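# Line up three dice outward from the arms' midpoint

## Task

Set all three dice entirely on the mat so that their centres lie on one straight line running directly outward from the point halfway between the two arm bases. The die with the smallest value goes closest to that point and the largest goes farthest. Each die must still show the number it shows now, must rest flat, and must stay in place with no help from the robot. Finish by opening the grippers and moving the arms away.

## Robot and tools

Robot: two UR12e-type arms, left_arm and right_arm, each with a two-finger parallel gripper and a fisheye wrist camera. Root link poses in the scene frame are left_arm (+0.024, +0.602, 0) m with quat_wxyz (+0.997, 0, 0, -0.075), and right_arm (+0.063, -0.584, 0) m with quat_wxyz (+1.000, 0, 0, +0.010). The midpoint between the bases is about (0.044, 0.009, 0), so the dice line should run from there out over the table.

Scene frame: the origin sits on the table surface between the arms. +z is up, +x points out across the table, and left_arm is on the +y side. The arm names do not indicate left or right in any image.

execute_actions takes "actions", a list holding zero or one item, plus an optional "pictures" boolean.
- An empty list sends nothing and just reports the current state.
- A move is {"rows": [...], "steps": n}. It has 1 to 15 rows and n of at most 15 (default 15). Each step lasts 1/30 s, and when there are fewer rows than steps, the final row is held.
- A wait is {"steps": n} with n up to 300. It is counted from the previous result, and time spent replying is included.
A refused call does nothing.

Each row is one flat list of 18 numbers, all in [-1, 1], covering both arms even if only one moves. The first 9 are for left_arm and the next 9 for right_arm. For each arm the order is: shoulder pan, shoulder lift, elbow, wrist 1, wrist 2, wrist 3, then gripper position, force_limit, speed.

The six joint numbers are scaled offsets in joint space, not poses. They are measured from the joint angles in the latest result that listed them. Before any such result, and for later calls within the same reply, they are measured from where the robot stands when the action begins. They do not add up from row to row. 1.0 equals 1.326 rad for shoulder pan and shoulder lift, and 1.989 rad for elbow and the three wrists. All zeros is not a hold: it pulls the arm back to the reference angles.

Stated joint ranges in rad:
- left_arm: pan -3.142 to 3.142, lift -6.283 to 6.283, elbow 0.000 to 3.142, wrists -6.283 to 6.283.
- right_arm: pan 0.000 to 6.283, elbow -3.142 to 0.000, other joints the same as left_arm.
A request more than 0.010 rad outward beyond a range is refused. Targets past the true end are clipped, and the result may then say "joint sent to its limit"; the absence of that line proves nothing.

The three gripper numbers are absolute settings.
- position: +1 is fully open (50 mm). The pads meet near -0.65. Send -1 to grasp, and keep sending it.
- force_limit: about 20 N at -1, 102 N at 0 and 185 N at +1, with up to roughly 17 % extra.
- speed: 20 mm/s at -1, 85 at 0 and 150 at +1.
To leave a gripper unchanged, repeat its current three numbers; a 0 is a real command. force_limit and speed only take effect together with a changed position, meaning a difference of 0.01 or more. To grip more gently, open first.

object_status codes:
- 0: moving.
- 1: blocked while opening.
- 2: blocked while closing. This means a good grasp.
- 3: reached the target, pads closed, or a very thin or slightly oversized object.
If the grip weakens or the object slips, the fingers re-close by themselves. The exception is force_limit -1: there status stays 2 even when the object is gone. Squeezing a fixed, off-centre object loses grip over time. Finger opening in mm is about (250 - position_measured) × 0.202.

Geometry: the fingers point along the gripper's +z axis and close along its x axis. end_effector_position is the point between the pads, and the fingertips extend 17.5 mm past it. A flat plate sticks out about 9 cm toward the gripper's -y and rotates with it. Turning only wrist 3 moves the pad point around a 25 mm circle.

Motion: commands are smoothed and lag by about 0.17 s. Joint speed is capped, and each target is kept within 0.383 rad (pan, lift) or 0.575 rad (others) of the measured angle. Targets that would move the gripper over 100 mm at once are scaled down. Big moves may be unfinished when the result arrives. The sim keeps running while you reply, and arms keep heading to the last row's target until they settle or a step is HELD.

Results:
- The state line gives each gripper's position (m), quat_wxyz and linear/angular velocities in the scene frame. The printed position may be off, more so at long reach.
- Joint positions (rad) and velocities (rad/s) are given per arm in column order.
- "Wrist force" and "Wrist torque" are in the end effector's own axes. Their offset is up to about 5.5 N, noise has a standard deviation of about 3.4 N, and each axis saturates near 100 N. "no reading" is harmless.
- "joint command not followed" means the clearance check altered joint targets.
- HELD marks steps whose command was not sent.
- MOTOR HOT warns at 70 °C. At 85 °C an OVER-TEMPERATURE FAULT brakes the arm until it cools.

Cameras: cam_left_wrist and cam_right_wrist, each 616x616 fisheye. Intrinsics are K=[[215.8,0,310.404],[0,215.584,310.865],[0,0,1]] and K=[[216.996,0,309.25],[0,216.779,310.69],[0,0,1]], with D=[-0.05,0,0,0]. Each camera is +z forward, +x right and +y down, and may be off by up to 18 mm and about 11°.

zoom_image(camera, region=[x0, y0, x1, y1]) returns a closer view of part of the latest image, in pixels from the top-left, at most 504x504. read_manual(section="licences") returns only licence text. finished_scene(scene) ends the current scene for good and grades it. Replying without a tool call ends everything.

Avoid:
- Contact torque reaching a joint's load limit (300, 300, 136, 49.1, 49.1, 49.1 N m, held weight included).
- Any outside force of 150 N. Either fault stops that arm for 10 s.
- Arms striking or pushing each other.
- Drops, slams and hard pushes.
- Anything leaving the table.
Expect occasional brief tugs on held or loose objects.

Each tool is called after ">>>" by a JSON object that holds its "fn" and its "kwargs", one argument or row to a line.

## Session

>>> {"fn": "execute_actions", "kwargs": {
  "actions": []
}}

Scene clock: 0.00 s of 4800.00 s.
left_arm: end_effector_position=(+0.0796, -0.1533, +0.3394) position_measured=3 object_status=3 end_effector_quat_wxyz=(-0.258, +0.819, -0.435, -0.271) end_effector_velocity=(-0.000, +0.000, +0.000) end_effector_angular_velocity=(+0.001, -0.000, +0.000) | right_arm: end_effector_position=(+0.8260, -0.6013, +0.3621) position_measured=3 object_status=3 end_effector_quat_wxyz=(-0.495, +0.544, +0.652, -0.184) end_effector_velocity=(-0.001, -0.000, -0.001) end_effector_angular_velocity=(-0.000, +0.003, +0.000)
Joint positions: left_arm=[-1.499 -1.061  1.211 -0.994 -1.844  1.004] | right_arm=[ 3.196 -2.273 -0.988 -2.53   1.94  -0.328]
Joint velocities: left_arm=[-0.    -0.    -0.001  0.001  0.    -0.001] | right_arm=[-0.    -0.    -0.001 -0.001 -0.    -0.   ]
Motor temperatures (°C, as the motors report them): left_arm=[30 29 30 34 33 36] | right_arm=[28 28 26 35 38 35]
Wrist force (N, on the end effector, along its own x y z axes, offset not removed): no reading
Wrist torque (N m, same axes, about the end effector's origin, offset not removed): no reading

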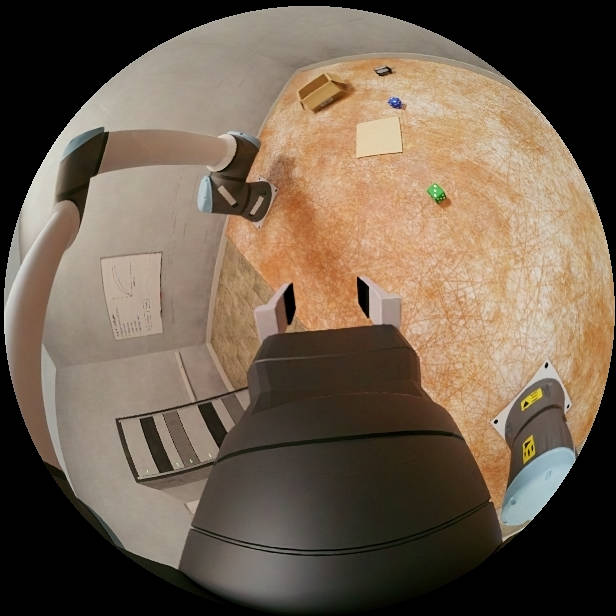

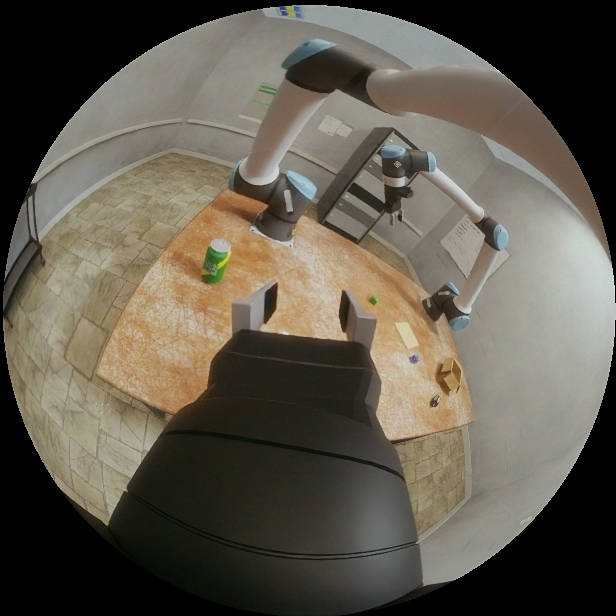

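>>> {"fn": "zoom_image", "kwargs": {
  "camera": "cam_right_wrist",
  "region": [230, 270, 480, 420]
}}

>>> {"fn": "zoom_image", "kwargs": {
  "camera": "cam_left_wrist",
  "region": [290, 55, 470, 215]
}}

>>> {"fn": "zoom_image", "kwargs": {
  "camera": "cam_left_wrist",
  "region": [250, 240, 410, 350]
}}

Region (230, 270, 480, 420) of cam_right_wrist's 616x616 image, scaled by 2.016, with more detail than that image has; it fills the top 302 rows of this view, and the rest is white.

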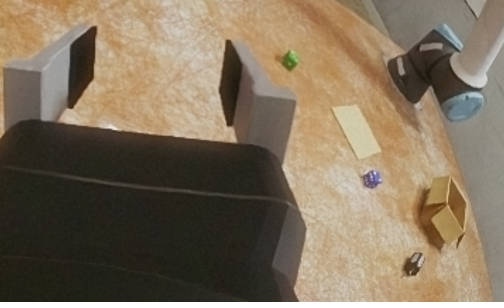

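Region (290, 55, 470, 215) of cam_left_wrist's 616x616 image, scaled by 2.800, with more detail than that image has.

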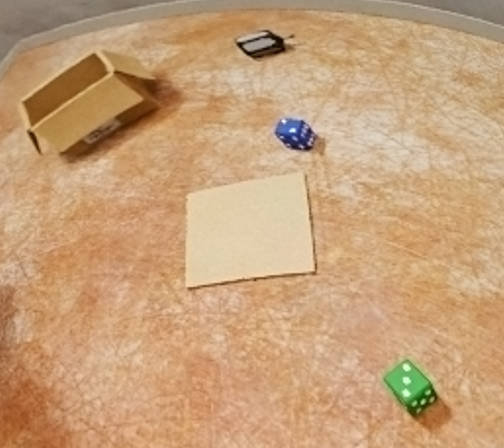

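Region (250, 240, 410, 350) of cam_left_wrist's 616x616 image, scaled by 3.150, with more detail than that image has; it fills the top 346 rows of this view, and the rest is white.

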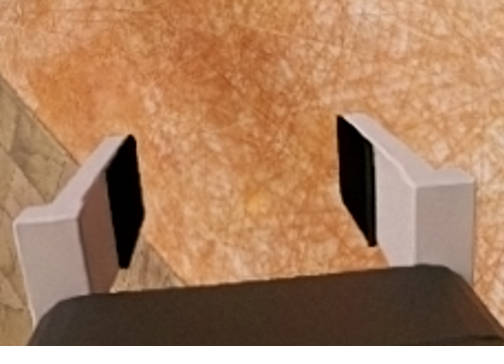

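>>> {"fn": "execute_actions", "kwargs": {
  "actions": [
    {"rows": [[0.1226,-0.203,0.398,-0.6283,0.1374,-0.2431,1,0,0.5, 0.3508,0.5573,-0.5826,0.7533,-0.1856,0,1,0,0.5]], "steps": 15}
  ],
  "pictures": false
}}

>>> {"fn": "execute_actions", "kwargs": {
  "actions": [
    {"steps": 30}
  ]
}}

Scene clock: 55.07 s of 4800.00 s.
left_arm: end_effector_position=(+0.2292, -0.0289, +0.1760) position_measured=3 object_status=3 end_effector_quat_wxyz=(-0.199, +0.936, -0.272, -0.100) end_effector_velocity=(+0.272, +0.235, -0.490) end_effector_angular_velocity=(-1.139, -0.811, +0.799) | right_arm: end_effector_position=(+0.6484, -0.4795, +0.2846) position_measured=3 object_status=3 end_effector_quat_wxyz=(-0.202, +0.375, +0.885, -0.187) end_effector_velocity=(-0.396, -0.033, -0.387) end_effector_angular_velocity=(+0.273, -1.131, +0.568)
Joint positions: left_arm=[-1.369 -1.274  1.779 -1.631 -1.628  0.631] | right_arm=[ 3.579 -1.751 -1.736 -1.779  1.629 -0.328]
Joint velocities: left_arm=[ 0.261 -0.44   1.492 -2.278  0.445 -0.81 ] | right_arm=[ 0.411  1.051 -1.82   1.905 -0.299  0.001]
Motor temperatures (°C, as the motors report them): left_arm=[30 29 30 34 33 36] | right_arm=[28 28 26 35 38 35]
Wrist force (N, on the end effector, along its own x y z axes, offset not removed): left_arm=[1.6 -1.7 0.9] | right_arm=[3.2 -3.7 -5.8]
Wrist torque (N m, same axes, about the end effector's origin, offset not removed): left_arm=[-0.47 -0.27 -0.45] | right_arm=[-0.65 -0.40 0.18]
Steps of this call (steps 1 to 90: nothing new was sent; then 51.57 s passed at rest; steps 91 to 105: all 15 steps of this action). Readings (joint positions | what the end effector reports):
91: left_arm=[-1.498 -1.061 1.211 -0.995 -1.843 1.004] | right_arm=[3.196 -2.272 -0.989 -2.529 1.939 -0.328] | left_arm position_measured=3 object_status=3 | right_arm position_measured=3 object_status=3
92: left_arm=[-1.491 -1.070 1.221 -1.004 -1.835 0.995] | right_arm=[3.205 -2.264 -0.998 -2.520 1.930 -0.328] | left_arm position_measured=3 object_status=3 | right_arm position_measured=3 object_status=3
94: left_arm=[-1.465 -1.113 1.291 -1.075 -1.791 0.930] | right_arm=[3.266 -2.203 -1.074 -2.443 1.866 -0.328] | left_arm position_measured=3 object_status=3 | right_arm position_measured=3 object_status=3
98: left_arm=[-1.425 -1.180 1.467 -1.251 -1.723 0.804] | right_arm=[3.411 -2.053 -1.292 -2.225 1.751 -0.328] | left_arm position_measured=3 object_status=3 | right_arm position_measured=3 object_status=3
105: the state above

Scene clock: 56.07 s of 4800.00 s.
left_arm: end_effector_position=(+0.2689, -0.0717, +0.1202) position_measured=3 object_status=3 end_effector_quat_wxyz=(+0.000, +0.976, -0.216, +0.000) end_effector_velocity=(-0.000, -0.001, +0.000) end_effector_angular_velocity=(-0.002, -0.000, -0.000) | right_arm: end_effector_position=(+0.6404, -0.4509, +0.1999) position_measured=3 object_status=3 end_effector_quat_wxyz=(+0.000, +0.345, +0.939, -0.000) end_effector_velocity=(+0.001, -0.001, +0.000) end_effector_angular_velocity=(+0.001, -0.002, -0.002)
Joint positions: left_arm=[-1.336 -1.33   2.002 -2.244 -1.571  0.521] | right_arm=[ 3.661 -1.534 -2.147 -1.032  1.57  -0.328]
Joint velocities: left_arm=[-0.    -0.    -0.    -0.001  0.     0.   ] | right_arm=[-0.002 -0.     0.     0.002 -0.    -0.   ]
Motor temperatures (°C, as the motors report them): left_arm=[30 29 30 34 33 36] | right_arm=[28 28 26 35 38 35]
Wrist force (N, on the end effector, along its own x y z axes, offset not removed): left_arm=[1.1 -2.7 3.4] | right_arm=[-3.4 0.1 2.3]
Wrist torque (N m, same axes, about the end effector's origin, offset not removed): left_arm=[-0.59 -0.09 -0.44] | right_arm=[0.07 0.85 0.21]
Steps of this call (steps 1 to 30: the robot went on to your last target). Readings (joint positions | what the end effector reports):
1: left_arm=[-1.360 -1.288 1.830 -1.711 -1.613 0.604] | right_arm=[3.593 -1.716 -1.798 -1.712 1.619 -0.328] | left_arm position_measured=3 object_status=3 | right_arm position_measured=3 object_status=3
2: left_arm=[-1.353 -1.300 1.879 -1.796 -1.601 0.579] | right_arm=[3.608 -1.679 -1.862 -1.636 1.608 -0.328] | left_arm position_measured=3 object_status=3 | right_arm position_measured=3 object_status=3
4: left_arm=[-1.344 -1.316 1.944 -1.971 -1.585 0.549] | right_arm=[3.634 -1.610 -1.989 -1.470 1.590 -0.328] | left_arm position_measured=3 object_status=3 | right_arm position_measured=3 object_status=3
8: left_arm=[-1.338 -1.327 1.989 -2.180 -1.574 0.527] | right_arm=[3.655 -1.551 -2.111 -1.159 1.575 -0.328] | left_arm position_measured=3 object_status=3 | right_arm position_measured=3 object_status=3
30: the state above
All arms were judged still, so your last target was given up. Only a new action makes them travel on or press farther. Fingers that are still opening or closing keep moving.

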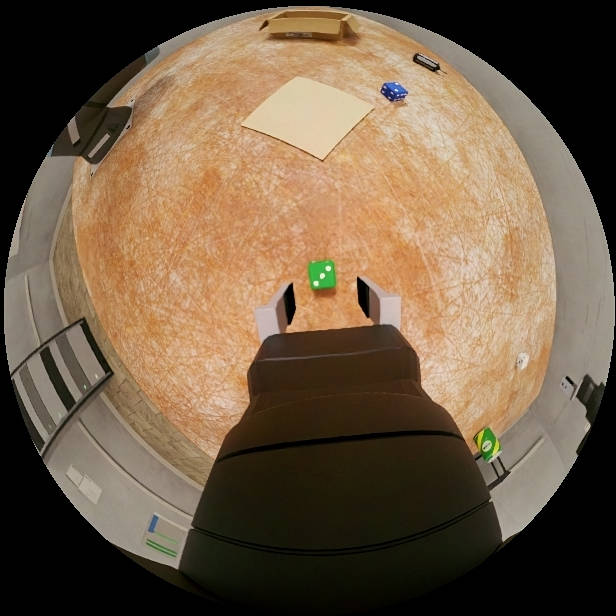

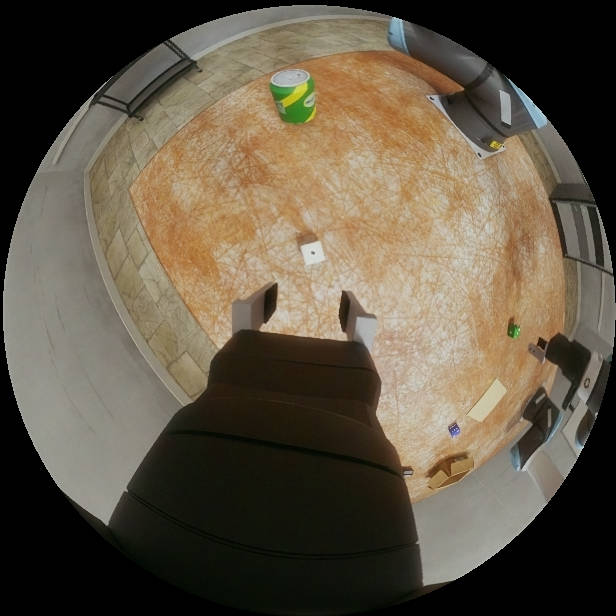

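>>> {"fn": "zoom_image", "kwargs": {
  "camera": "cam_left_wrist",
  "region": [250, 240, 410, 350]
}}

>>> {"fn": "zoom_image", "kwargs": {
  "camera": "cam_right_wrist",
  "region": [230, 225, 390, 350]
}}

>>> {"fn": "zoom_image", "kwargs": {
  "camera": "cam_left_wrist",
  "region": [230, 60, 420, 170]
}}

>>> {"fn": "zoom_image", "kwargs": {
  "camera": "cam_left_wrist",
  "region": [370, 70, 420, 115]
}}

Region (250, 240, 410, 350) of cam_left_wrist's 616x616 image, scaled by 3.150, with more detail than that image has; it fills the top 346 rows of this view, and the rest is white.

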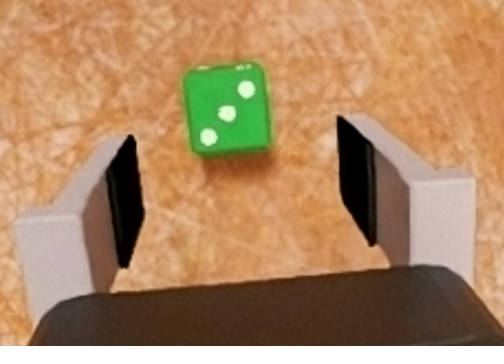

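Region (230, 225, 390, 350) of cam_right_wrist's 616x616 image, scaled by 3.150, with more detail than that image has; it fills the top 394 rows of this view, and the rest is white.

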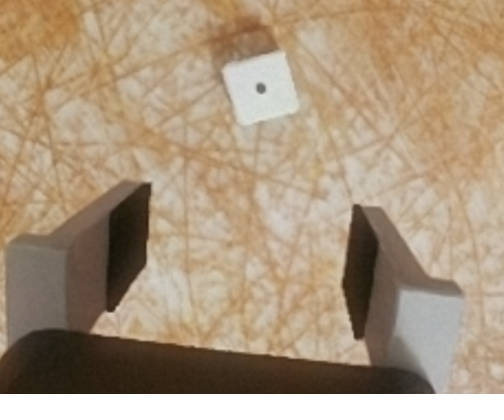

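Region (230, 60, 420, 170) of cam_left_wrist's 616x616 image, scaled by 2.653, with more detail than that image has; it fills the top 292 rows of this view, and the rest is white.

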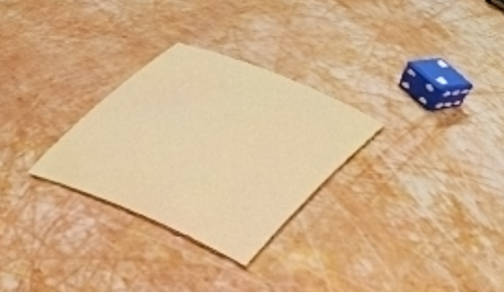

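Region (370, 70, 420, 115) of cam_left_wrist's 616x616 image, scaled by 10.080, with more detail than that image has; it fills the top 454 rows of this view, and the rest is white.

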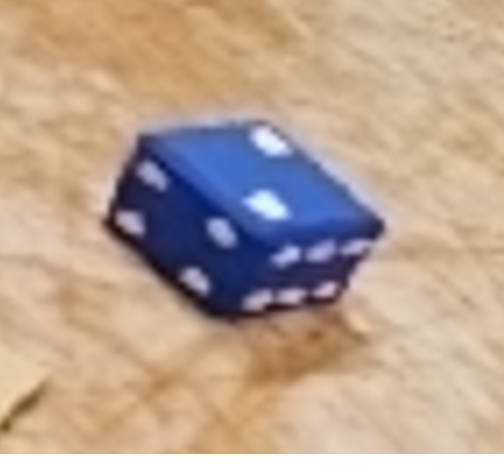

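>>> {"fn": "execute_actions", "kwargs": {
  "actions": [
    {"rows": [[0,0.018,0.007,-0.0187,0,0,1,0,0.5, -0.001,-0.02,-0.018,0.031,0,-0.04,1,0,0.5],[0,0.036,0.0138,-0.0374,0,0,1,0,0.5, -0.002,-0.04,-0.036,0.062,0,-0.08,1,0,0.5],[0,0.054,0.0203,-0.056,0,0,1,0,0.5, -0.003,-0.059,-0.054,0.092,0,-0.12,1,0,0.5],[0,0.072,0.0265,-0.0743,0,0,1,0,0.5, -0.0037,-0.078,-0.071,0.122,0,-0.16,1,0,0.5],[0,0.0896,0.0324,-0.0922,0,0,1,0,0.5, -0.0037,-0.0967,-0.0877,0.1522,0,-0.1954,1,0,0.5],[0,0.0896,0.0324,-0.0922,0,0,1,0,0.5, -0.0037,-0.0967,-0.0877,0.1522,0,-0.1954,1,0,0.5],[0,0.0896,0.0324,-0.0922,0,0,1,0,0.5, -0.0037,-0.0967,-0.0877,0.1522,0,-0.1954,1,0,0.5],[0,0.0896,0.0324,-0.0922,0,0,1,0,0.5, -0.0037,-0.0967,-0.0877,0.1522,0,-0.1954,1,0,0.5],[0,0.0896,0.0324,-0.0922,0,0,1,0,0.5, -0.0037,-0.0967,-0.0877,0.1522,0,-0.1954,1,0,0.5],[0,0.0896,0.0324,-0.0922,0,0,1,0,0.5, -0.0037,-0.0967,-0.0877,0.1522,0,-0.1954,1,0,0.5],[0,0.0896,0.0324,-0.0922,0,0,1,0,0.5, -0.0037,-0.0967,-0.0877,0.1522,0,-0.1954,1,0,0.5],[0,0.0896,0.0324,-0.0922,0,0,1,0,0.5, -0.0037,-0.0967,-0.0877,0.1522,0,-0.1954,1,0,0.5],[0,0.0896,0.0324,-0.0922,0,0,1,0,0.5, -0.0037,-0.0967,-0.0877,0.1522,0,-0.1954,1,0,0.5],[0,0.0896,0.0324,-0.0922,0,0,1,0,0.5, -0.0037,-0.0967,-0.0877,0.1522,0,-0.1954,1,0,0.5],[0,0.0896,0.0324,-0.0922,0,0,-1,-0.3,-0.3, -0.0037,-0.0967,-0.0877,0.1522,0,-0.1954,1,0,0.5]], "steps": 15}
  ],
  "pictures": false
}}

>>> {"fn": "execute_actions", "kwargs": {
  "actions": [
    {"steps": 18}
  ]
}}

Scene clock: 80.17 s of 4800.00 s.
left_arm: end_effector_position=(+0.2687, -0.0689, +0.0249) position_measured=9 object_status=0 end_effector_quat_wxyz=(+0.000, +0.976, -0.216, +0.000) end_effector_velocity=(-0.001, +0.001, -0.018) end_effector_angular_velocity=(-0.002, +0.000, -0.000) | right_arm: end_effector_position=(+0.6230, -0.4739, +0.0672) position_measured=3 object_status=3 end_effector_quat_wxyz=(-0.000, +0.163, +0.987, -0.000) end_effector_velocity=(-0.003, -0.006, -0.023) end_effector_angular_velocity=(+0.005, -0.009, +0.090)
Joint positions: left_arm=[-1.336 -1.213  2.066 -2.424 -1.571  0.521] | right_arm=[ 3.656 -1.66  -2.318 -0.735  1.57  -0.708]
Joint velocities: left_arm=[-0.001  0.024  0.012 -0.038 -0.    -0.   ] | right_arm=[-0.003 -0.025 -0.034  0.069  0.    -0.093]
Motor temperatures (°C, as the motors report them): left_arm=[30 29 30 34 33 36] | right_arm=[28 28 26 35 38 35]
Wrist force (N, on the end effector, along its own x y z axes, offset not removed): left_arm=[0.7 -1.6 2.2] | right_arm=[2.9 1.1 2.2]
Wrist torque (N m, same axes, about the end effector's origin, offset not removed): left_arm=[-0.35 0.00 -0.42] | right_arm=[0.44 -0.46 0.00]
Steps of this call (steps 1 to 90: nothing new was sent; then 20.60 s passed at rest; steps 91 to 105: all 15 steps of this action). Readings (joint positions | what the end effector reports):
91: left_arm=[-1.336 -1.330 2.003 -2.244 -1.571 0.521] | right_arm=[3.661 -1.534 -2.147 -1.031 1.570 -0.328] | left_arm position_measured=3 object_status=3 | right_arm position_measured=3 object_status=3
92: left_arm=[-1.336 -1.326 2.005 -2.251 -1.571 0.521] | right_arm=[3.661 -1.539 -2.153 -1.022 1.570 -0.337] | left_arm position_measured=3 object_status=3 | right_arm position_measured=3 object_status=3
94: left_arm=[-1.336 -1.303 2.018 -2.283 -1.571 0.521] | right_arm=[3.659 -1.563 -2.185 -0.972 1.570 -0.398] | left_arm position_measured=3 object_status=3 | right_arm position_measured=3 object_status=3
98: left_arm=[-1.336 -1.239 2.053 -2.382 -1.571 0.521] | right_arm=[3.657 -1.631 -2.278 -0.813 1.570 -0.604] | left_arm position_measured=3 object_status=3 | right_arm position_measured=3 object_status=3
105: the state above

Scene clock: 80.77 s of 4800.00 s.
left_arm: end_effector_position=(+0.2687, -0.0689, +0.0232) position_measured=107 object_status=2 end_effector_quat_wxyz=(+0.000, +0.976, -0.216, +0.000) end_effector_velocity=(-0.000, -0.001, +0.000) end_effector_angular_velocity=(-0.001, -0.000, +0.001) | right_arm: end_effector_position=(+0.6225, -0.4744, +0.0650) position_measured=3 object_status=3 end_effector_quat_wxyz=(+0.000, +0.159, +0.987, -0.000) end_effector_velocity=(-0.001, -0.001, -0.001) end_effector_angular_velocity=(-0.001, +0.002, +0.000)
Joint positions: left_arm=[-1.336 -1.211  2.067 -2.427 -1.571  0.521] | right_arm=[ 3.656 -1.662 -2.321 -0.729  1.57  -0.717]
Joint velocities: left_arm=[-0.     0.    -0.001 -0.001  0.    -0.001] | right_arm=[-0.     0.    -0.001 -0.001 -0.    -0.   ]
Motor temperatures (°C, as the motors report them): left_arm=[30 29 30 34 33 36] | right_arm=[28 28 26 35 38 35]
Wrist force (N, on the end effector, along its own x y z axes, offset not removed): left_arm=[-0.4 -2.8 -3.2] | right_arm=[-0.2 3.8 1.9]
Wrist torque (N m, same axes, about the end effector's origin, offset not removed): left_arm=[-0.49 0.03 -0.44] | right_arm=[0.61 0.18 0.28]
Steps of this call (steps 1 to 15: the robot went on to your last target; steps 16 to 18: nothing new was sent). Readings (joint positions | what the end effector reports):
1: left_arm=[-1.336 -1.213 2.066 -2.425 -1.571 0.521] | right_arm=[3.656 -1.661 -2.319 -0.733 1.570 -0.711] | left_arm position_measured=19 object_status=0 | right_arm position_measured=3 object_status=3
2: left_arm=[-1.336 -1.212 2.066 -2.426 -1.571 0.521] | right_arm=[3.656 -1.661 -2.320 -0.732 1.570 -0.712] | left_arm position_measured=30 object_status=0 | right_arm position_measured=3 object_status=3
4: left_arm=[-1.336 -1.212 2.067 -2.426 -1.571 0.521] | right_arm=[3.656 -1.662 -2.320 -0.730 1.570 -0.715] | left_arm position_measured=52 object_status=0 | right_arm position_measured=3 object_status=3
8: left_arm=[-1.336 -1.211 2.067 -2.427 -1.571 0.521] | right_arm=[3.656 -1.662 -2.321 -0.729 1.570 -0.716] | left_arm position_measured=95 object_status=0 | right_arm position_measured=3 object_status=3
18: the state above
All arms were judged still, so your last target was given up. Only a new action makes them travel on or press farther. Fingers that are still opening or closing keep moving.

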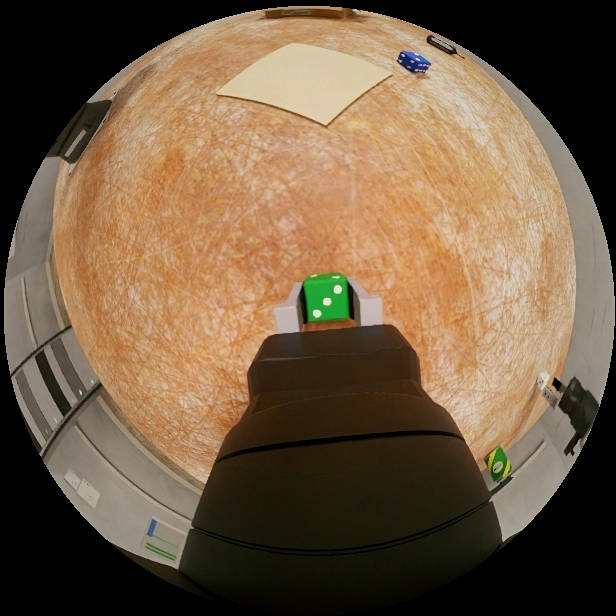

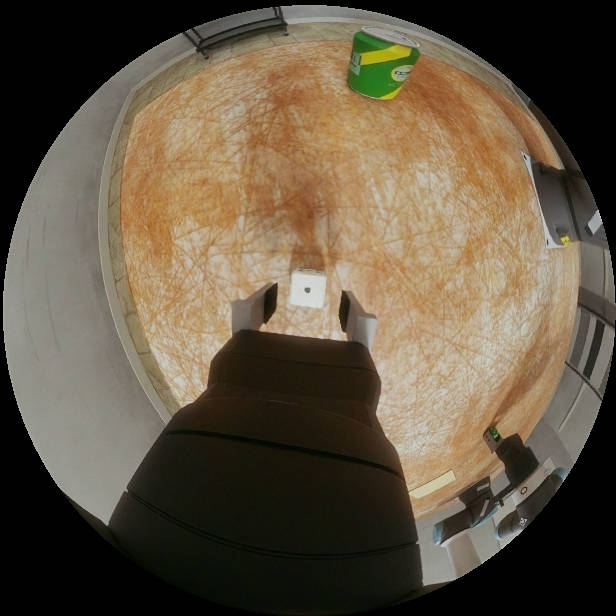

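>>> {"fn": "zoom_image", "kwargs": {
  "camera": "cam_right_wrist",
  "region": [230, 225, 390, 350]
}}

Region (230, 225, 390, 350) of cam_right_wrist's 616x616 image, scaled by 3.150, with more detail than that image has; it fills the top 394 rows of this view, and the rest is white.

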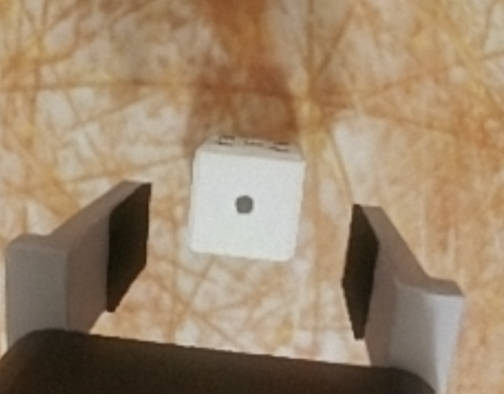

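>>> {"fn": "execute_actions", "kwargs": {
  "actions": [
    {"rows": [[0,-0.025,-0.008,0.025,0,0,-1,-0.3,-0.3, -0.002,-0.018,-0.0047,0.0167,0,-0.001,1,0,0.5],[0,-0.05,-0.017,0.051,0,0,-1,-0.3,-0.3, -0.0046,-0.036,-0.0092,0.0332,0,-0.0031,1,0,0.5],[0,-0.05,-0.017,0.051,0,0,-1,-0.3,-0.3, -0.0046,-0.0544,-0.0133,0.0495,0,-0.0031,1,0,0.5],[0,-0.05,-0.017,0.051,0,0,-1,-0.3,-0.3, -0.0046,-0.0544,-0.0133,0.0495,0,-0.0031,1,0,0.5],[0,-0.05,-0.017,0.051,0,0,-1,-0.3,-0.3, -0.0046,-0.0544,-0.0133,0.0495,0,-0.0031,1,0,0.5],[0.2302,-0.239,0.1107,0.0489,0,0.5343,-1,-0.3,-0.3, -0.0046,-0.0544,-0.0133,0.0495,0,-0.0031,1,0,0.5],[0.2302,-0.239,0.1107,0.0489,0,0.5343,-1,-0.3,-0.3, -0.0046,-0.0544,-0.0133,0.0495,0,-0.0031,1,0,0.5],[0.2302,-0.239,0.1107,0.0489,0,0.5343,-1,-0.3,-0.3, -0.0046,-0.0544,-0.0133,0.0495,0,-0.0031,1,0,0.5],[0.2302,-0.239,0.1107,0.0489,0,0.5343,-1,-0.3,-0.3, -0.0046,-0.0544,-0.0133,0.0495,0,-0.0031,1,0,0.5],[0.2302,-0.239,0.1107,0.0489,0,0.5343,-1,-0.3,-0.3, -0.0046,-0.0544,-0.0133,0.0495,0,-0.0031,1,0,0.5],[0.2302,-0.239,0.1107,0.0489,0,0.5343,-1,-0.3,-0.3, -0.0046,-0.0544,-0.0133,0.0495,0,-0.0031,1,0,0.5],[0.2302,-0.239,0.1107,0.0489,0,0.5343,-1,-0.3,-0.3, -0.0046,-0.0544,-0.0133,0.0495,0,-0.0031,1,0,0.5],[0.2302,-0.239,0.1107,0.0489,0,0.5343,-1,-0.3,-0.3, -0.0046,-0.0544,-0.0133,0.0495,0,-0.0031,-1,-0.3,-0.3]], "steps": 15}
  ],
  "pictures": false
}}

>>> {"fn": "execute_actions", "kwargs": {
  "actions": [
    {"steps": 25}
  ]
}}

Scene clock: 95.37 s of 4800.00 s.
left_arm: end_effector_position=(+0.3722, +0.0686, +0.0917) position_measured=107 object_status=2 end_effector_quat_wxyz=(+0.001, +0.949, -0.315, +0.001) end_effector_velocity=(+0.309, +0.533, +0.063) end_effector_angular_velocity=(+0.015, +0.001, -1.334) | right_arm: end_effector_position=(+0.6233, -0.4778, +0.0244) position_measured=30 object_status=0 end_effector_quat_wxyz=(+0.000, +0.159, +0.987, -0.000) end_effector_velocity=(-0.000, -0.000, -0.005) end_effector_angular_velocity=(+0.001, -0.001, +0.001)
Joint positions: left_arm=[-1.152 -1.425  2.19  -2.338 -1.571  0.91 ] | right_arm=[ 3.65  -1.734 -2.347 -0.632  1.57  -0.723]
Joint velocities: left_arm=[ 0.674 -0.577  0.544  0.048 -0.001  2.008] | right_arm=[-0.    -0.008 -0.004  0.013  0.    -0.001]
Motor temperatures (°C, as the motors report them): left_arm=[30 29 30 34 33 36] | right_arm=[28 28 26 35 38 35]
Wrist force (N, on the end effector, along its own x y z axes, offset not removed): left_arm=[1.4 -1.3 1.7] | right_arm=[0.0 1.4 -2.9]
Wrist torque (N m, same axes, about the end effector's origin, offset not removed): left_arm=[-0.42 -0.13 -0.52] | right_arm=[0.20 0.03 0.14]
Steps of this call (steps 1 to 90: nothing new was sent; then 11.10 s passed at rest; steps 91 to 105: all 15 steps of this action). Readings (joint positions | what the end effector reports):
91: left_arm=[-1.336 -1.212 2.067 -2.427 -1.571 0.521] | right_arm=[3.656 -1.663 -2.321 -0.728 1.570 -0.717] | left_arm position_measured=107 object_status=2 | right_arm position_measured=3 object_status=3
92: left_arm=[-1.336 -1.217 2.064 -2.419 -1.571 0.521] | right_arm=[3.655 -1.667 -2.323 -0.723 1.570 -0.717] | left_arm position_measured=107 object_status=2 | right_arm position_measured=3 object_status=3
94: left_arm=[-1.336 -1.242 2.051 -2.382 -1.571 0.521] | right_arm=[3.653 -1.689 -2.332 -0.693 1.570 -0.719] | left_arm position_measured=107 object_status=2 | right_arm position_measured=3 object_status=3
98: left_arm=[-1.307 -1.294 2.065 -2.349 -1.571 0.558] | right_arm=[3.651 -1.724 -2.344 -0.646 1.570 -0.722] | left_arm position_measured=107 object_status=2 | right_arm position_measured=3 object_status=3
105: the state above

Scene clock: 96.20 s of 4800.00 s.
left_arm: end_effector_position=(+0.4219, +0.1584, +0.1000) position_measured=107 object_status=2 end_effector_quat_wxyz=(-0.000, +0.827, -0.562, +0.000) end_effector_velocity=(+0.000, +0.001, +0.000) end_effector_angular_velocity=(-0.000, -0.000, +0.000) | right_arm: end_effector_position=(+0.6233, -0.4779, +0.0239) position_measured=107 object_status=2 end_effector_quat_wxyz=(+0.000, +0.159, +0.987, -0.000) end_effector_velocity=(-0.000, -0.001, -0.001) end_effector_angular_velocity=(-0.000, +0.000, -0.002)
Joint positions: left_arm=[-1.031 -1.528  2.287 -2.33  -1.571  1.583] | right_arm=[ 3.65  -1.734 -2.348 -0.63   1.57  -0.723]
Joint velocities: left_arm=[ 0.001 -0.001  0.001 -0.    -0.     0.001] | right_arm=[-0.002 -0.001 -0.001  0.001 -0.     0.   ]
Motor temperatures (°C, as the motors report them): left_arm=[30 29 30 34 33 36] | right_arm=[28 28 26 35 38 35]
Wrist force (N, on the end effector, along its own x y z axes, offset not removed): left_arm=[1.0 -1.5 1.1] | right_arm=[0.9 5.7 -2.3]
Wrist torque (N m, same axes, about the end effector's origin, offset not removed): left_arm=[-0.40 -0.06 -0.46] | right_arm=[1.29 0.11 0.18]
Steps of this call (steps 1 to 25: the robot went on to your last target). Readings (joint positions | what the end effector reports):
1: left_arm=[-1.130 -1.445 2.209 -2.336 -1.571 0.982] | right_arm=[3.650 -1.734 -2.347 -0.631 1.570 -0.723] | left_arm position_measured=107 object_status=2 | right_arm position_measured=41 object_status=0
2: left_arm=[-1.106 -1.465 2.228 -2.335 -1.571 1.061] | right_arm=[3.650 -1.734 -2.347 -0.631 1.570 -0.723] | left_arm position_measured=107 object_status=2 | right_arm position_measured=52 object_status=0
4: left_arm=[-1.069 -1.496 2.257 -2.332 -1.571 1.233] | right_arm=[3.650 -1.734 -2.348 -0.631 1.570 -0.723] | left_arm position_measured=107 object_status=2 | right_arm position_measured=73 object_status=0
8: left_arm=[-1.040 -1.521 2.280 -2.330 -1.571 1.494] | right_arm=[3.650 -1.734 -2.348 -0.631 1.570 -0.723] | left_arm position_measured=107 object_status=2 | right_arm position_measured=107 object_status=0
25: the state above

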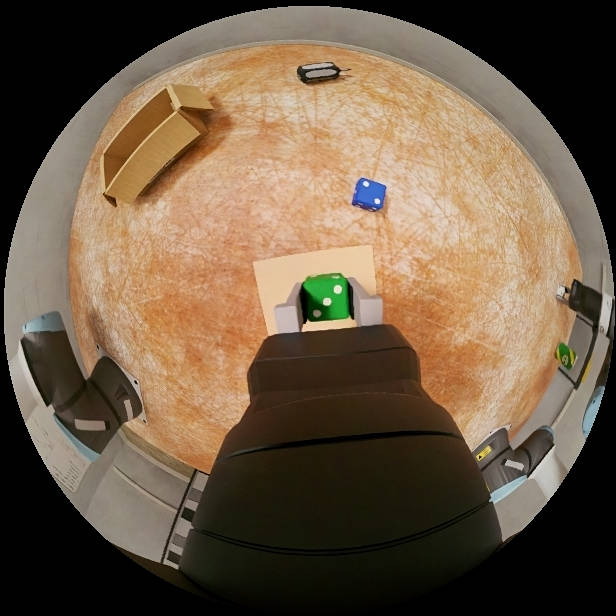

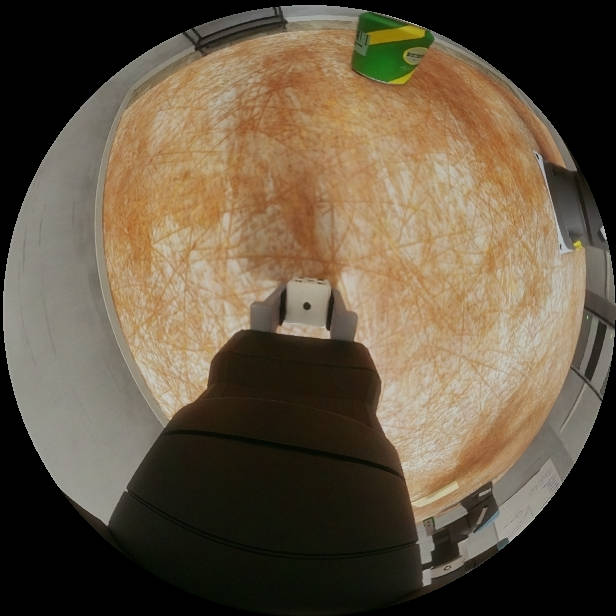

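>>> {"fn": "execute_actions", "kwargs": {
  "actions": []
}}

Scene clock: 104.73 s of 4800.00 s.
left_arm: end_effector_position=(+0.4219, +0.1584, +0.1000) position_measured=107 object_status=2 end_effector_quat_wxyz=(-0.000, +0.827, -0.562, +0.000) end_effector_velocity=(+0.000, +0.000, -0.000) end_effector_angular_velocity=(-0.000, +0.000, -0.000) | right_arm: end_effector_position=(+0.6233, -0.4779, +0.0239) position_measured=107 object_status=2 end_effector_quat_wxyz=(+0.000, +0.159, +0.987, -0.000) end_effector_velocity=(+0.000, +0.001, +0.000) end_effector_angular_velocity=(+0.000, -0.000, +0.001)
Joint positions: left_arm=[-1.031 -1.528  2.287 -2.33  -1.571  1.583] | right_arm=[ 3.65  -1.734 -2.348 -0.63   1.57  -0.723]
Joint velocities: left_arm=[ 0.  0.  0. -0. -0.  0.] | right_arm=[ 0.001 -0.     0.001 -0.    -0.    -0.   ]
Motor temperatures (°C, as the motors report them): left_arm=[30 29 30 34 33 36] | right_arm=[28 28 26 35 38 35]
Wrist force (N, on the end effector, along its own x y z axes, offset not removed): left_arm=[0.9 -1.6 1.4] | right_arm=[1.1 0.5 -6.2]
Wrist torque (N m, same axes, about the end effector's origin, offset not removed): left_arm=[-0.54 -0.09 -0.42] | right_arm=[0.27 0.04 0.07]
Steps of this call (steps 1 to 15: the robot went on to your last target; steps 16 to 90: nothing new was sent; then 5.53 s passed at rest). Readings (joint positions | what the end effector reports):
1: left_arm=[-1.031 -1.528 2.287 -2.330 -1.571 1.583] | right_arm=[3.650 -1.734 -2.348 -0.630 1.570 -0.723] | left_arm position_measured=107 object_status=2 | right_arm position_measured=107 object_status=2
2: left_arm=[-1.031 -1.528 2.287 -2.330 -1.571 1.583] | right_arm=[3.650 -1.734 -2.348 -0.630 1.570 -0.723] | left_arm position_measured=107 object_status=2 | right_arm position_measured=107 object_status=2
4: left_arm=[-1.031 -1.528 2.287 -2.330 -1.571 1.583] | right_arm=[3.650 -1.734 -2.348 -0.630 1.570 -0.723] | left_arm position_measured=107 object_status=2 | right_arm position_measured=107 object_status=2
8: left_arm=[-1.031 -1.528 2.287 -2.330 -1.571 1.583] | right_arm=[3.650 -1.734 -2.348 -0.630 1.570 -0.723] | left_arm position_measured=107 object_status=2 | right_arm position_measured=107 object_status=2
90: the state above
All arms were judged still, so your last target was given up. Only a new action makes them travel on or press farther. Fingers that are still opening or closing keep moving.

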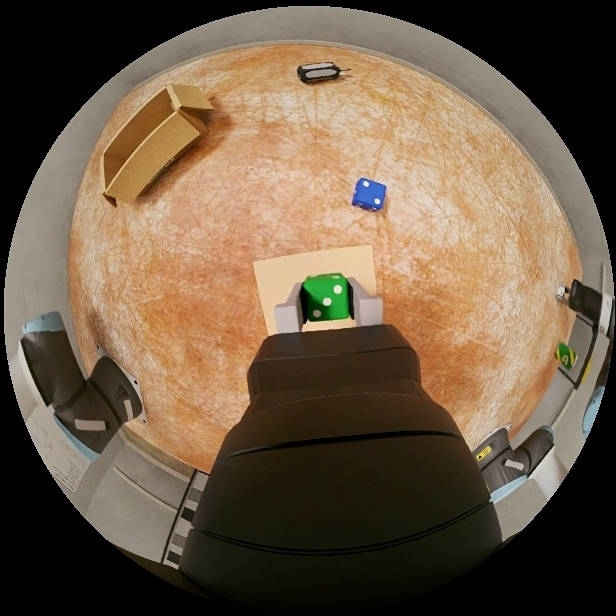

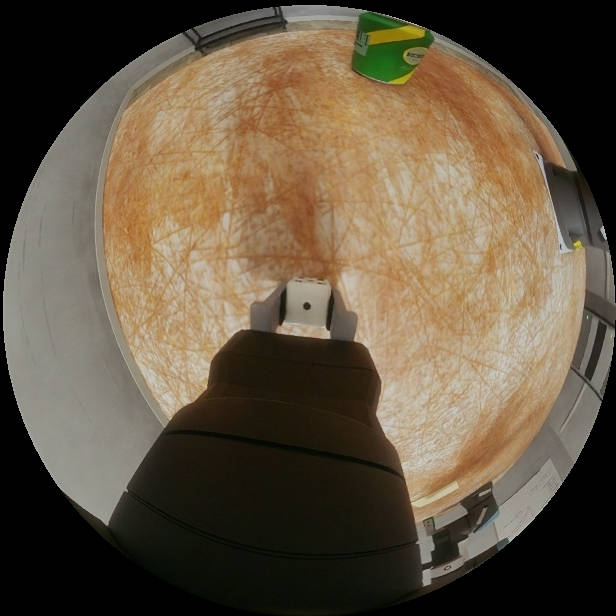

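>>> {"fn": "execute_actions", "kwargs": {
  "actions": [
    {"rows": [[0,0.006,0.0017,-0.0057,0,0,-1,-0.3,-0.3, 0,0.011,0.0025,-0.0098,0,0,-1,-0.3,-0.3],[0,0.015,0.0043,-0.0143,0,0,-1,-0.3,-0.3, 0,0.022,0.005,-0.0196,0,0,-1,-0.3,-0.3],[0,0.025,0.0071,-0.0238,0,0,-1,-0.3,-0.3, 0,0.033,0.0076,-0.0294,0,0,-1,-0.3,-0.3],[0,0.036,0.0103,-0.0343,0,0,-1,-0.3,-0.3, 0,0.044,0.010,-0.039,0,0,-1,-0.3,-0.3],[0,0.047,0.0134,-0.0447,0,0,-1,-0.3,-0.3, 0,0.055,0.0126,-0.049,0,0,-1,-0.3,-0.3],[0,0.057,0.0162,-0.0542,0,0,-1,-0.3,-0.3, 0.0092,0.0581,0.0121,-0.0506,0,-0.0166,-1,-0.3,-0.3],[0,0.066,0.0188,-0.0628,0,0,-1,-0.3,-0.3, 0.0231,0.0628,0.0115,-0.0531,0,-0.0416,-1,-0.3,-0.3],[0,0.074,0.0211,-0.0704,0,0,-1,-0.3,-0.3, 0.0415,0.0691,0.0105,-0.0564,0,-0.0749,-1,-0.3,-0.3],[0,0.080,0.0228,-0.0761,0,0,-1,-0.3,-0.3, 0.0646,0.0769,0.0094,-0.0605,0,-0.1165,-1,-0.3,-0.3],[0,0.0845,0.0241,-0.0804,0,0,-1,-0.3,-0.3, 0.0877,0.0847,0.0082,-0.0645,0,-0.1581,-1,-0.3,-0.3],[0,0.0875,0.0249,-0.0833,0,0,-1,-0.3,-0.3, 0.1154,0.0941,0.0069,-0.0695,0,-0.2081,-1,-0.3,-0.3],[0,0.089,0.0254,-0.0847,0,0,-1,-0.3,-0.3, 0.143,0.1035,0.0055,-0.0744,0,-0.258,-1,-0.3,-0.3],[0,0.0896,0.02554,-0.08527,0,0,-1,-0.3,-0.3, 0.1707,0.1129,0.0041,-0.0793,0,-0.3079,-1,-0.3,-0.3],[0,0.0896,0.02554,-0.08527,0,0,-1,-0.3,-0.3, 0.1984,0.1223,0.0027,-0.0842,0,-0.3578,-1,-0.3,-0.3],[0,0.0896,0.02554,-0.08527,0,0,-1,-0.3,-0.3, 0.4614,0.2115,-0.0104,-0.1308,0,-0.8322,-1,-0.3,-0.3]], "steps": 15}
  ],
  "pictures": false
}}

>>> {"fn": "execute_actions", "kwargs": {
  "actions": [
    {"steps": 24}
  ]
}}

Scene clock: 140.47 s of 4800.00 s.
left_arm: end_effector_position=(+0.4220, +0.1582, +0.0330) position_measured=107 object_status=2 end_effector_quat_wxyz=(-0.000, +0.827, -0.562, -0.000) end_effector_velocity=(-0.001, +0.003, -0.053) end_effector_angular_velocity=(-0.001, -0.001, +0.001) | right_arm: end_effector_position=(+0.5951, -0.3988, +0.0840) position_measured=107 object_status=2 end_effector_quat_wxyz=(+0.000, -0.119, +0.993, -0.000) end_effector_velocity=(-0.213, +0.463, +0.124) end_effector_angular_velocity=(-0.008, +0.011, +3.339)
Joint positions: left_arm=[-1.031 -1.418  2.334 -2.487 -1.571  1.583] | right_arm=[ 3.813 -1.605 -2.336 -0.772  1.57  -1.118]
Joint velocities: left_arm=[ 0.     0.091  0.038 -0.131  0.    -0.001] | right_arm=[ 0.981  0.378 -0.083 -0.308  0.    -2.358]
Motor temperatures (°C, as the motors report them): left_arm=[30 29 30 34 33 36] | right_arm=[28 28 26 35 38 35]
Wrist force (N, on the end effector, along its own x y z axes, offset not removed): left_arm=[0.5 -3.2 1.1] | right_arm=[-2.0 0.7 2.5]
Wrist torque (N m, same axes, about the end effector's origin, offset not removed): left_arm=[-0.79 -0.04 -0.49] | right_arm=[0.27 0.29 0.36]
Steps of this call (steps 1 to 90: nothing new was sent; then 32.23 s passed at rest; steps 91 to 105: all 15 steps of this action). Readings (joint positions | what the end effector reports):
91: left_arm=[-1.031 -1.528 2.287 -2.330 -1.571 1.583] | right_arm=[3.650 -1.734 -2.348 -0.631 1.570 -0.723] | left_arm position_measured=107 object_status=2 | right_arm position_measured=107 object_status=2
92: left_arm=[-1.031 -1.526 2.288 -2.332 -1.571 1.583] | right_arm=[3.650 -1.732 -2.347 -0.634 1.570 -0.723] | left_arm position_measured=107 object_status=2 | right_arm position_measured=107 object_status=2
94: left_arm=[-1.031 -1.516 2.292 -2.347 -1.571 1.583] | right_arm=[3.650 -1.718 -2.342 -0.653 1.570 -0.723] | left_arm position_measured=107 object_status=2 | right_arm position_measured=107 object_status=2
98: left_arm=[-1.031 -1.474 2.311 -2.407 -1.571 1.583] | right_arm=[3.658 -1.675 -2.329 -0.707 1.570 -0.743] | left_arm position_measured=107 object_status=2 | right_arm position_measured=107 object_status=2
105: the state above

Scene clock: 141.27 s of 4800.00 s.
left_arm: end_effector_position=(+0.4219, +0.1584, +0.0282) position_measured=107 object_status=2 end_effector_quat_wxyz=(-0.000, +0.827, -0.562, +0.000) end_effector_velocity=(+0.000, -0.000, +0.000) end_effector_angular_velocity=(+0.000, -0.000, +0.000) | right_arm: end_effector_position=(+0.4502, -0.2006, +0.1298) position_measured=107 object_status=2 end_effector_quat_wxyz=(+0.000, +0.825, -0.565, +0.000) end_effector_velocity=(-0.003, +0.004, +0.001) end_effector_angular_velocity=(+0.000, +0.000, +0.073)
Joint positions: left_arm=[-1.031 -1.409  2.338 -2.499 -1.571  1.583] | right_arm=[ 4.261 -1.454 -2.368 -0.89   1.57  -2.372]
Joint velocities: left_arm=[ 0.     0.    -0.001  0.001  0.    -0.   ] | right_arm=[ 0.007  0.001  0.001 -0.002  0.    -0.066]
Motor temperatures (°C, as the motors report them): left_arm=[30 29 30 34 33 36] | right_arm=[28 28 26 35 38 35]
Wrist force (N, on the end effector, along its own x y z axes, offset not removed): left_arm=[-0.4 -1.5 1.5] | right_arm=[-0.7 -0.1 -1.5]
Wrist torque (N m, same axes, about the end effector's origin, offset not removed): left_arm=[-0.42 0.18 -0.40] | right_arm=[-0.03 0.35 0.26]
Steps of this call (steps 1 to 24: the robot went on to your last target). Readings (joint positions | what the end effector reports):
1: left_arm=[-1.031 -1.415 2.335 -2.491 -1.571 1.583] | right_arm=[3.848 -1.590 -2.339 -0.784 1.570 -1.194] | left_arm position_measured=107 object_status=2 | right_arm position_measured=107 object_status=2
2: left_arm=[-1.031 -1.413 2.336 -2.494 -1.571 1.583] | right_arm=[3.885 -1.574 -2.343 -0.797 1.570 -1.254] | left_arm position_measured=107 object_status=2 | right_arm position_measured=107 object_status=2
4: left_arm=[-1.031 -1.411 2.337 -2.497 -1.571 1.583] | right_arm=[3.960 -1.547 -2.348 -0.818 1.570 -1.357] | left_arm position_measured=107 object_status=2 | right_arm position_measured=107 object_status=2
8: left_arm=[-1.031 -1.410 2.338 -2.499 -1.571 1.583] | right_arm=[4.107 -1.499 -2.359 -0.855 1.570 -1.617] | left_arm position_measured=107 object_status=2 | right_arm position_measured=107 object_status=2
24: the state above

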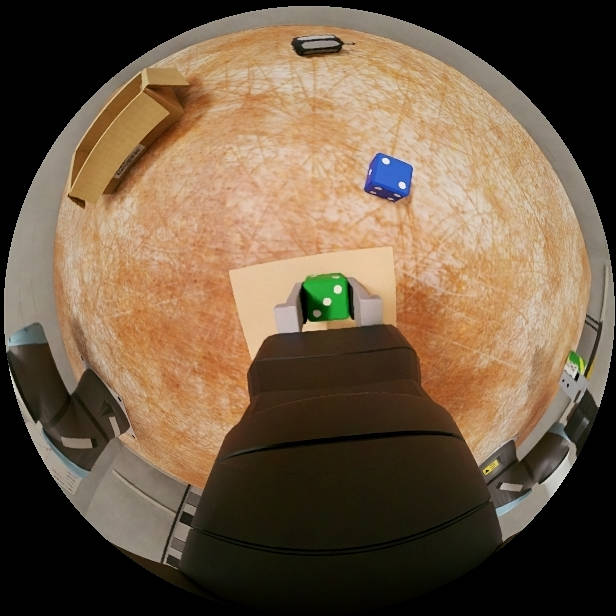

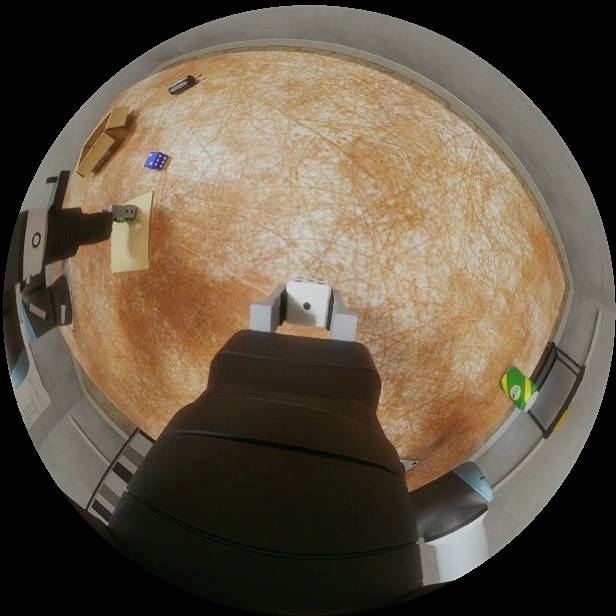

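>>> {"fn": "zoom_image", "kwargs": {
  "camera": "cam_left_wrist",
  "region": [340, 130, 440, 230]
}}

Region (340, 130, 440, 230) of cam_left_wrist's 616x616 image, scaled by 5.040, with more detail than that image has.

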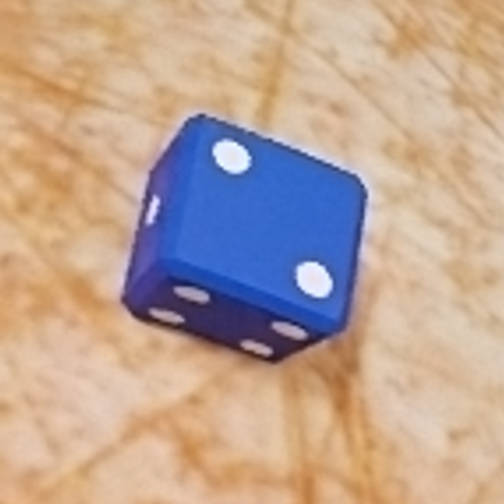

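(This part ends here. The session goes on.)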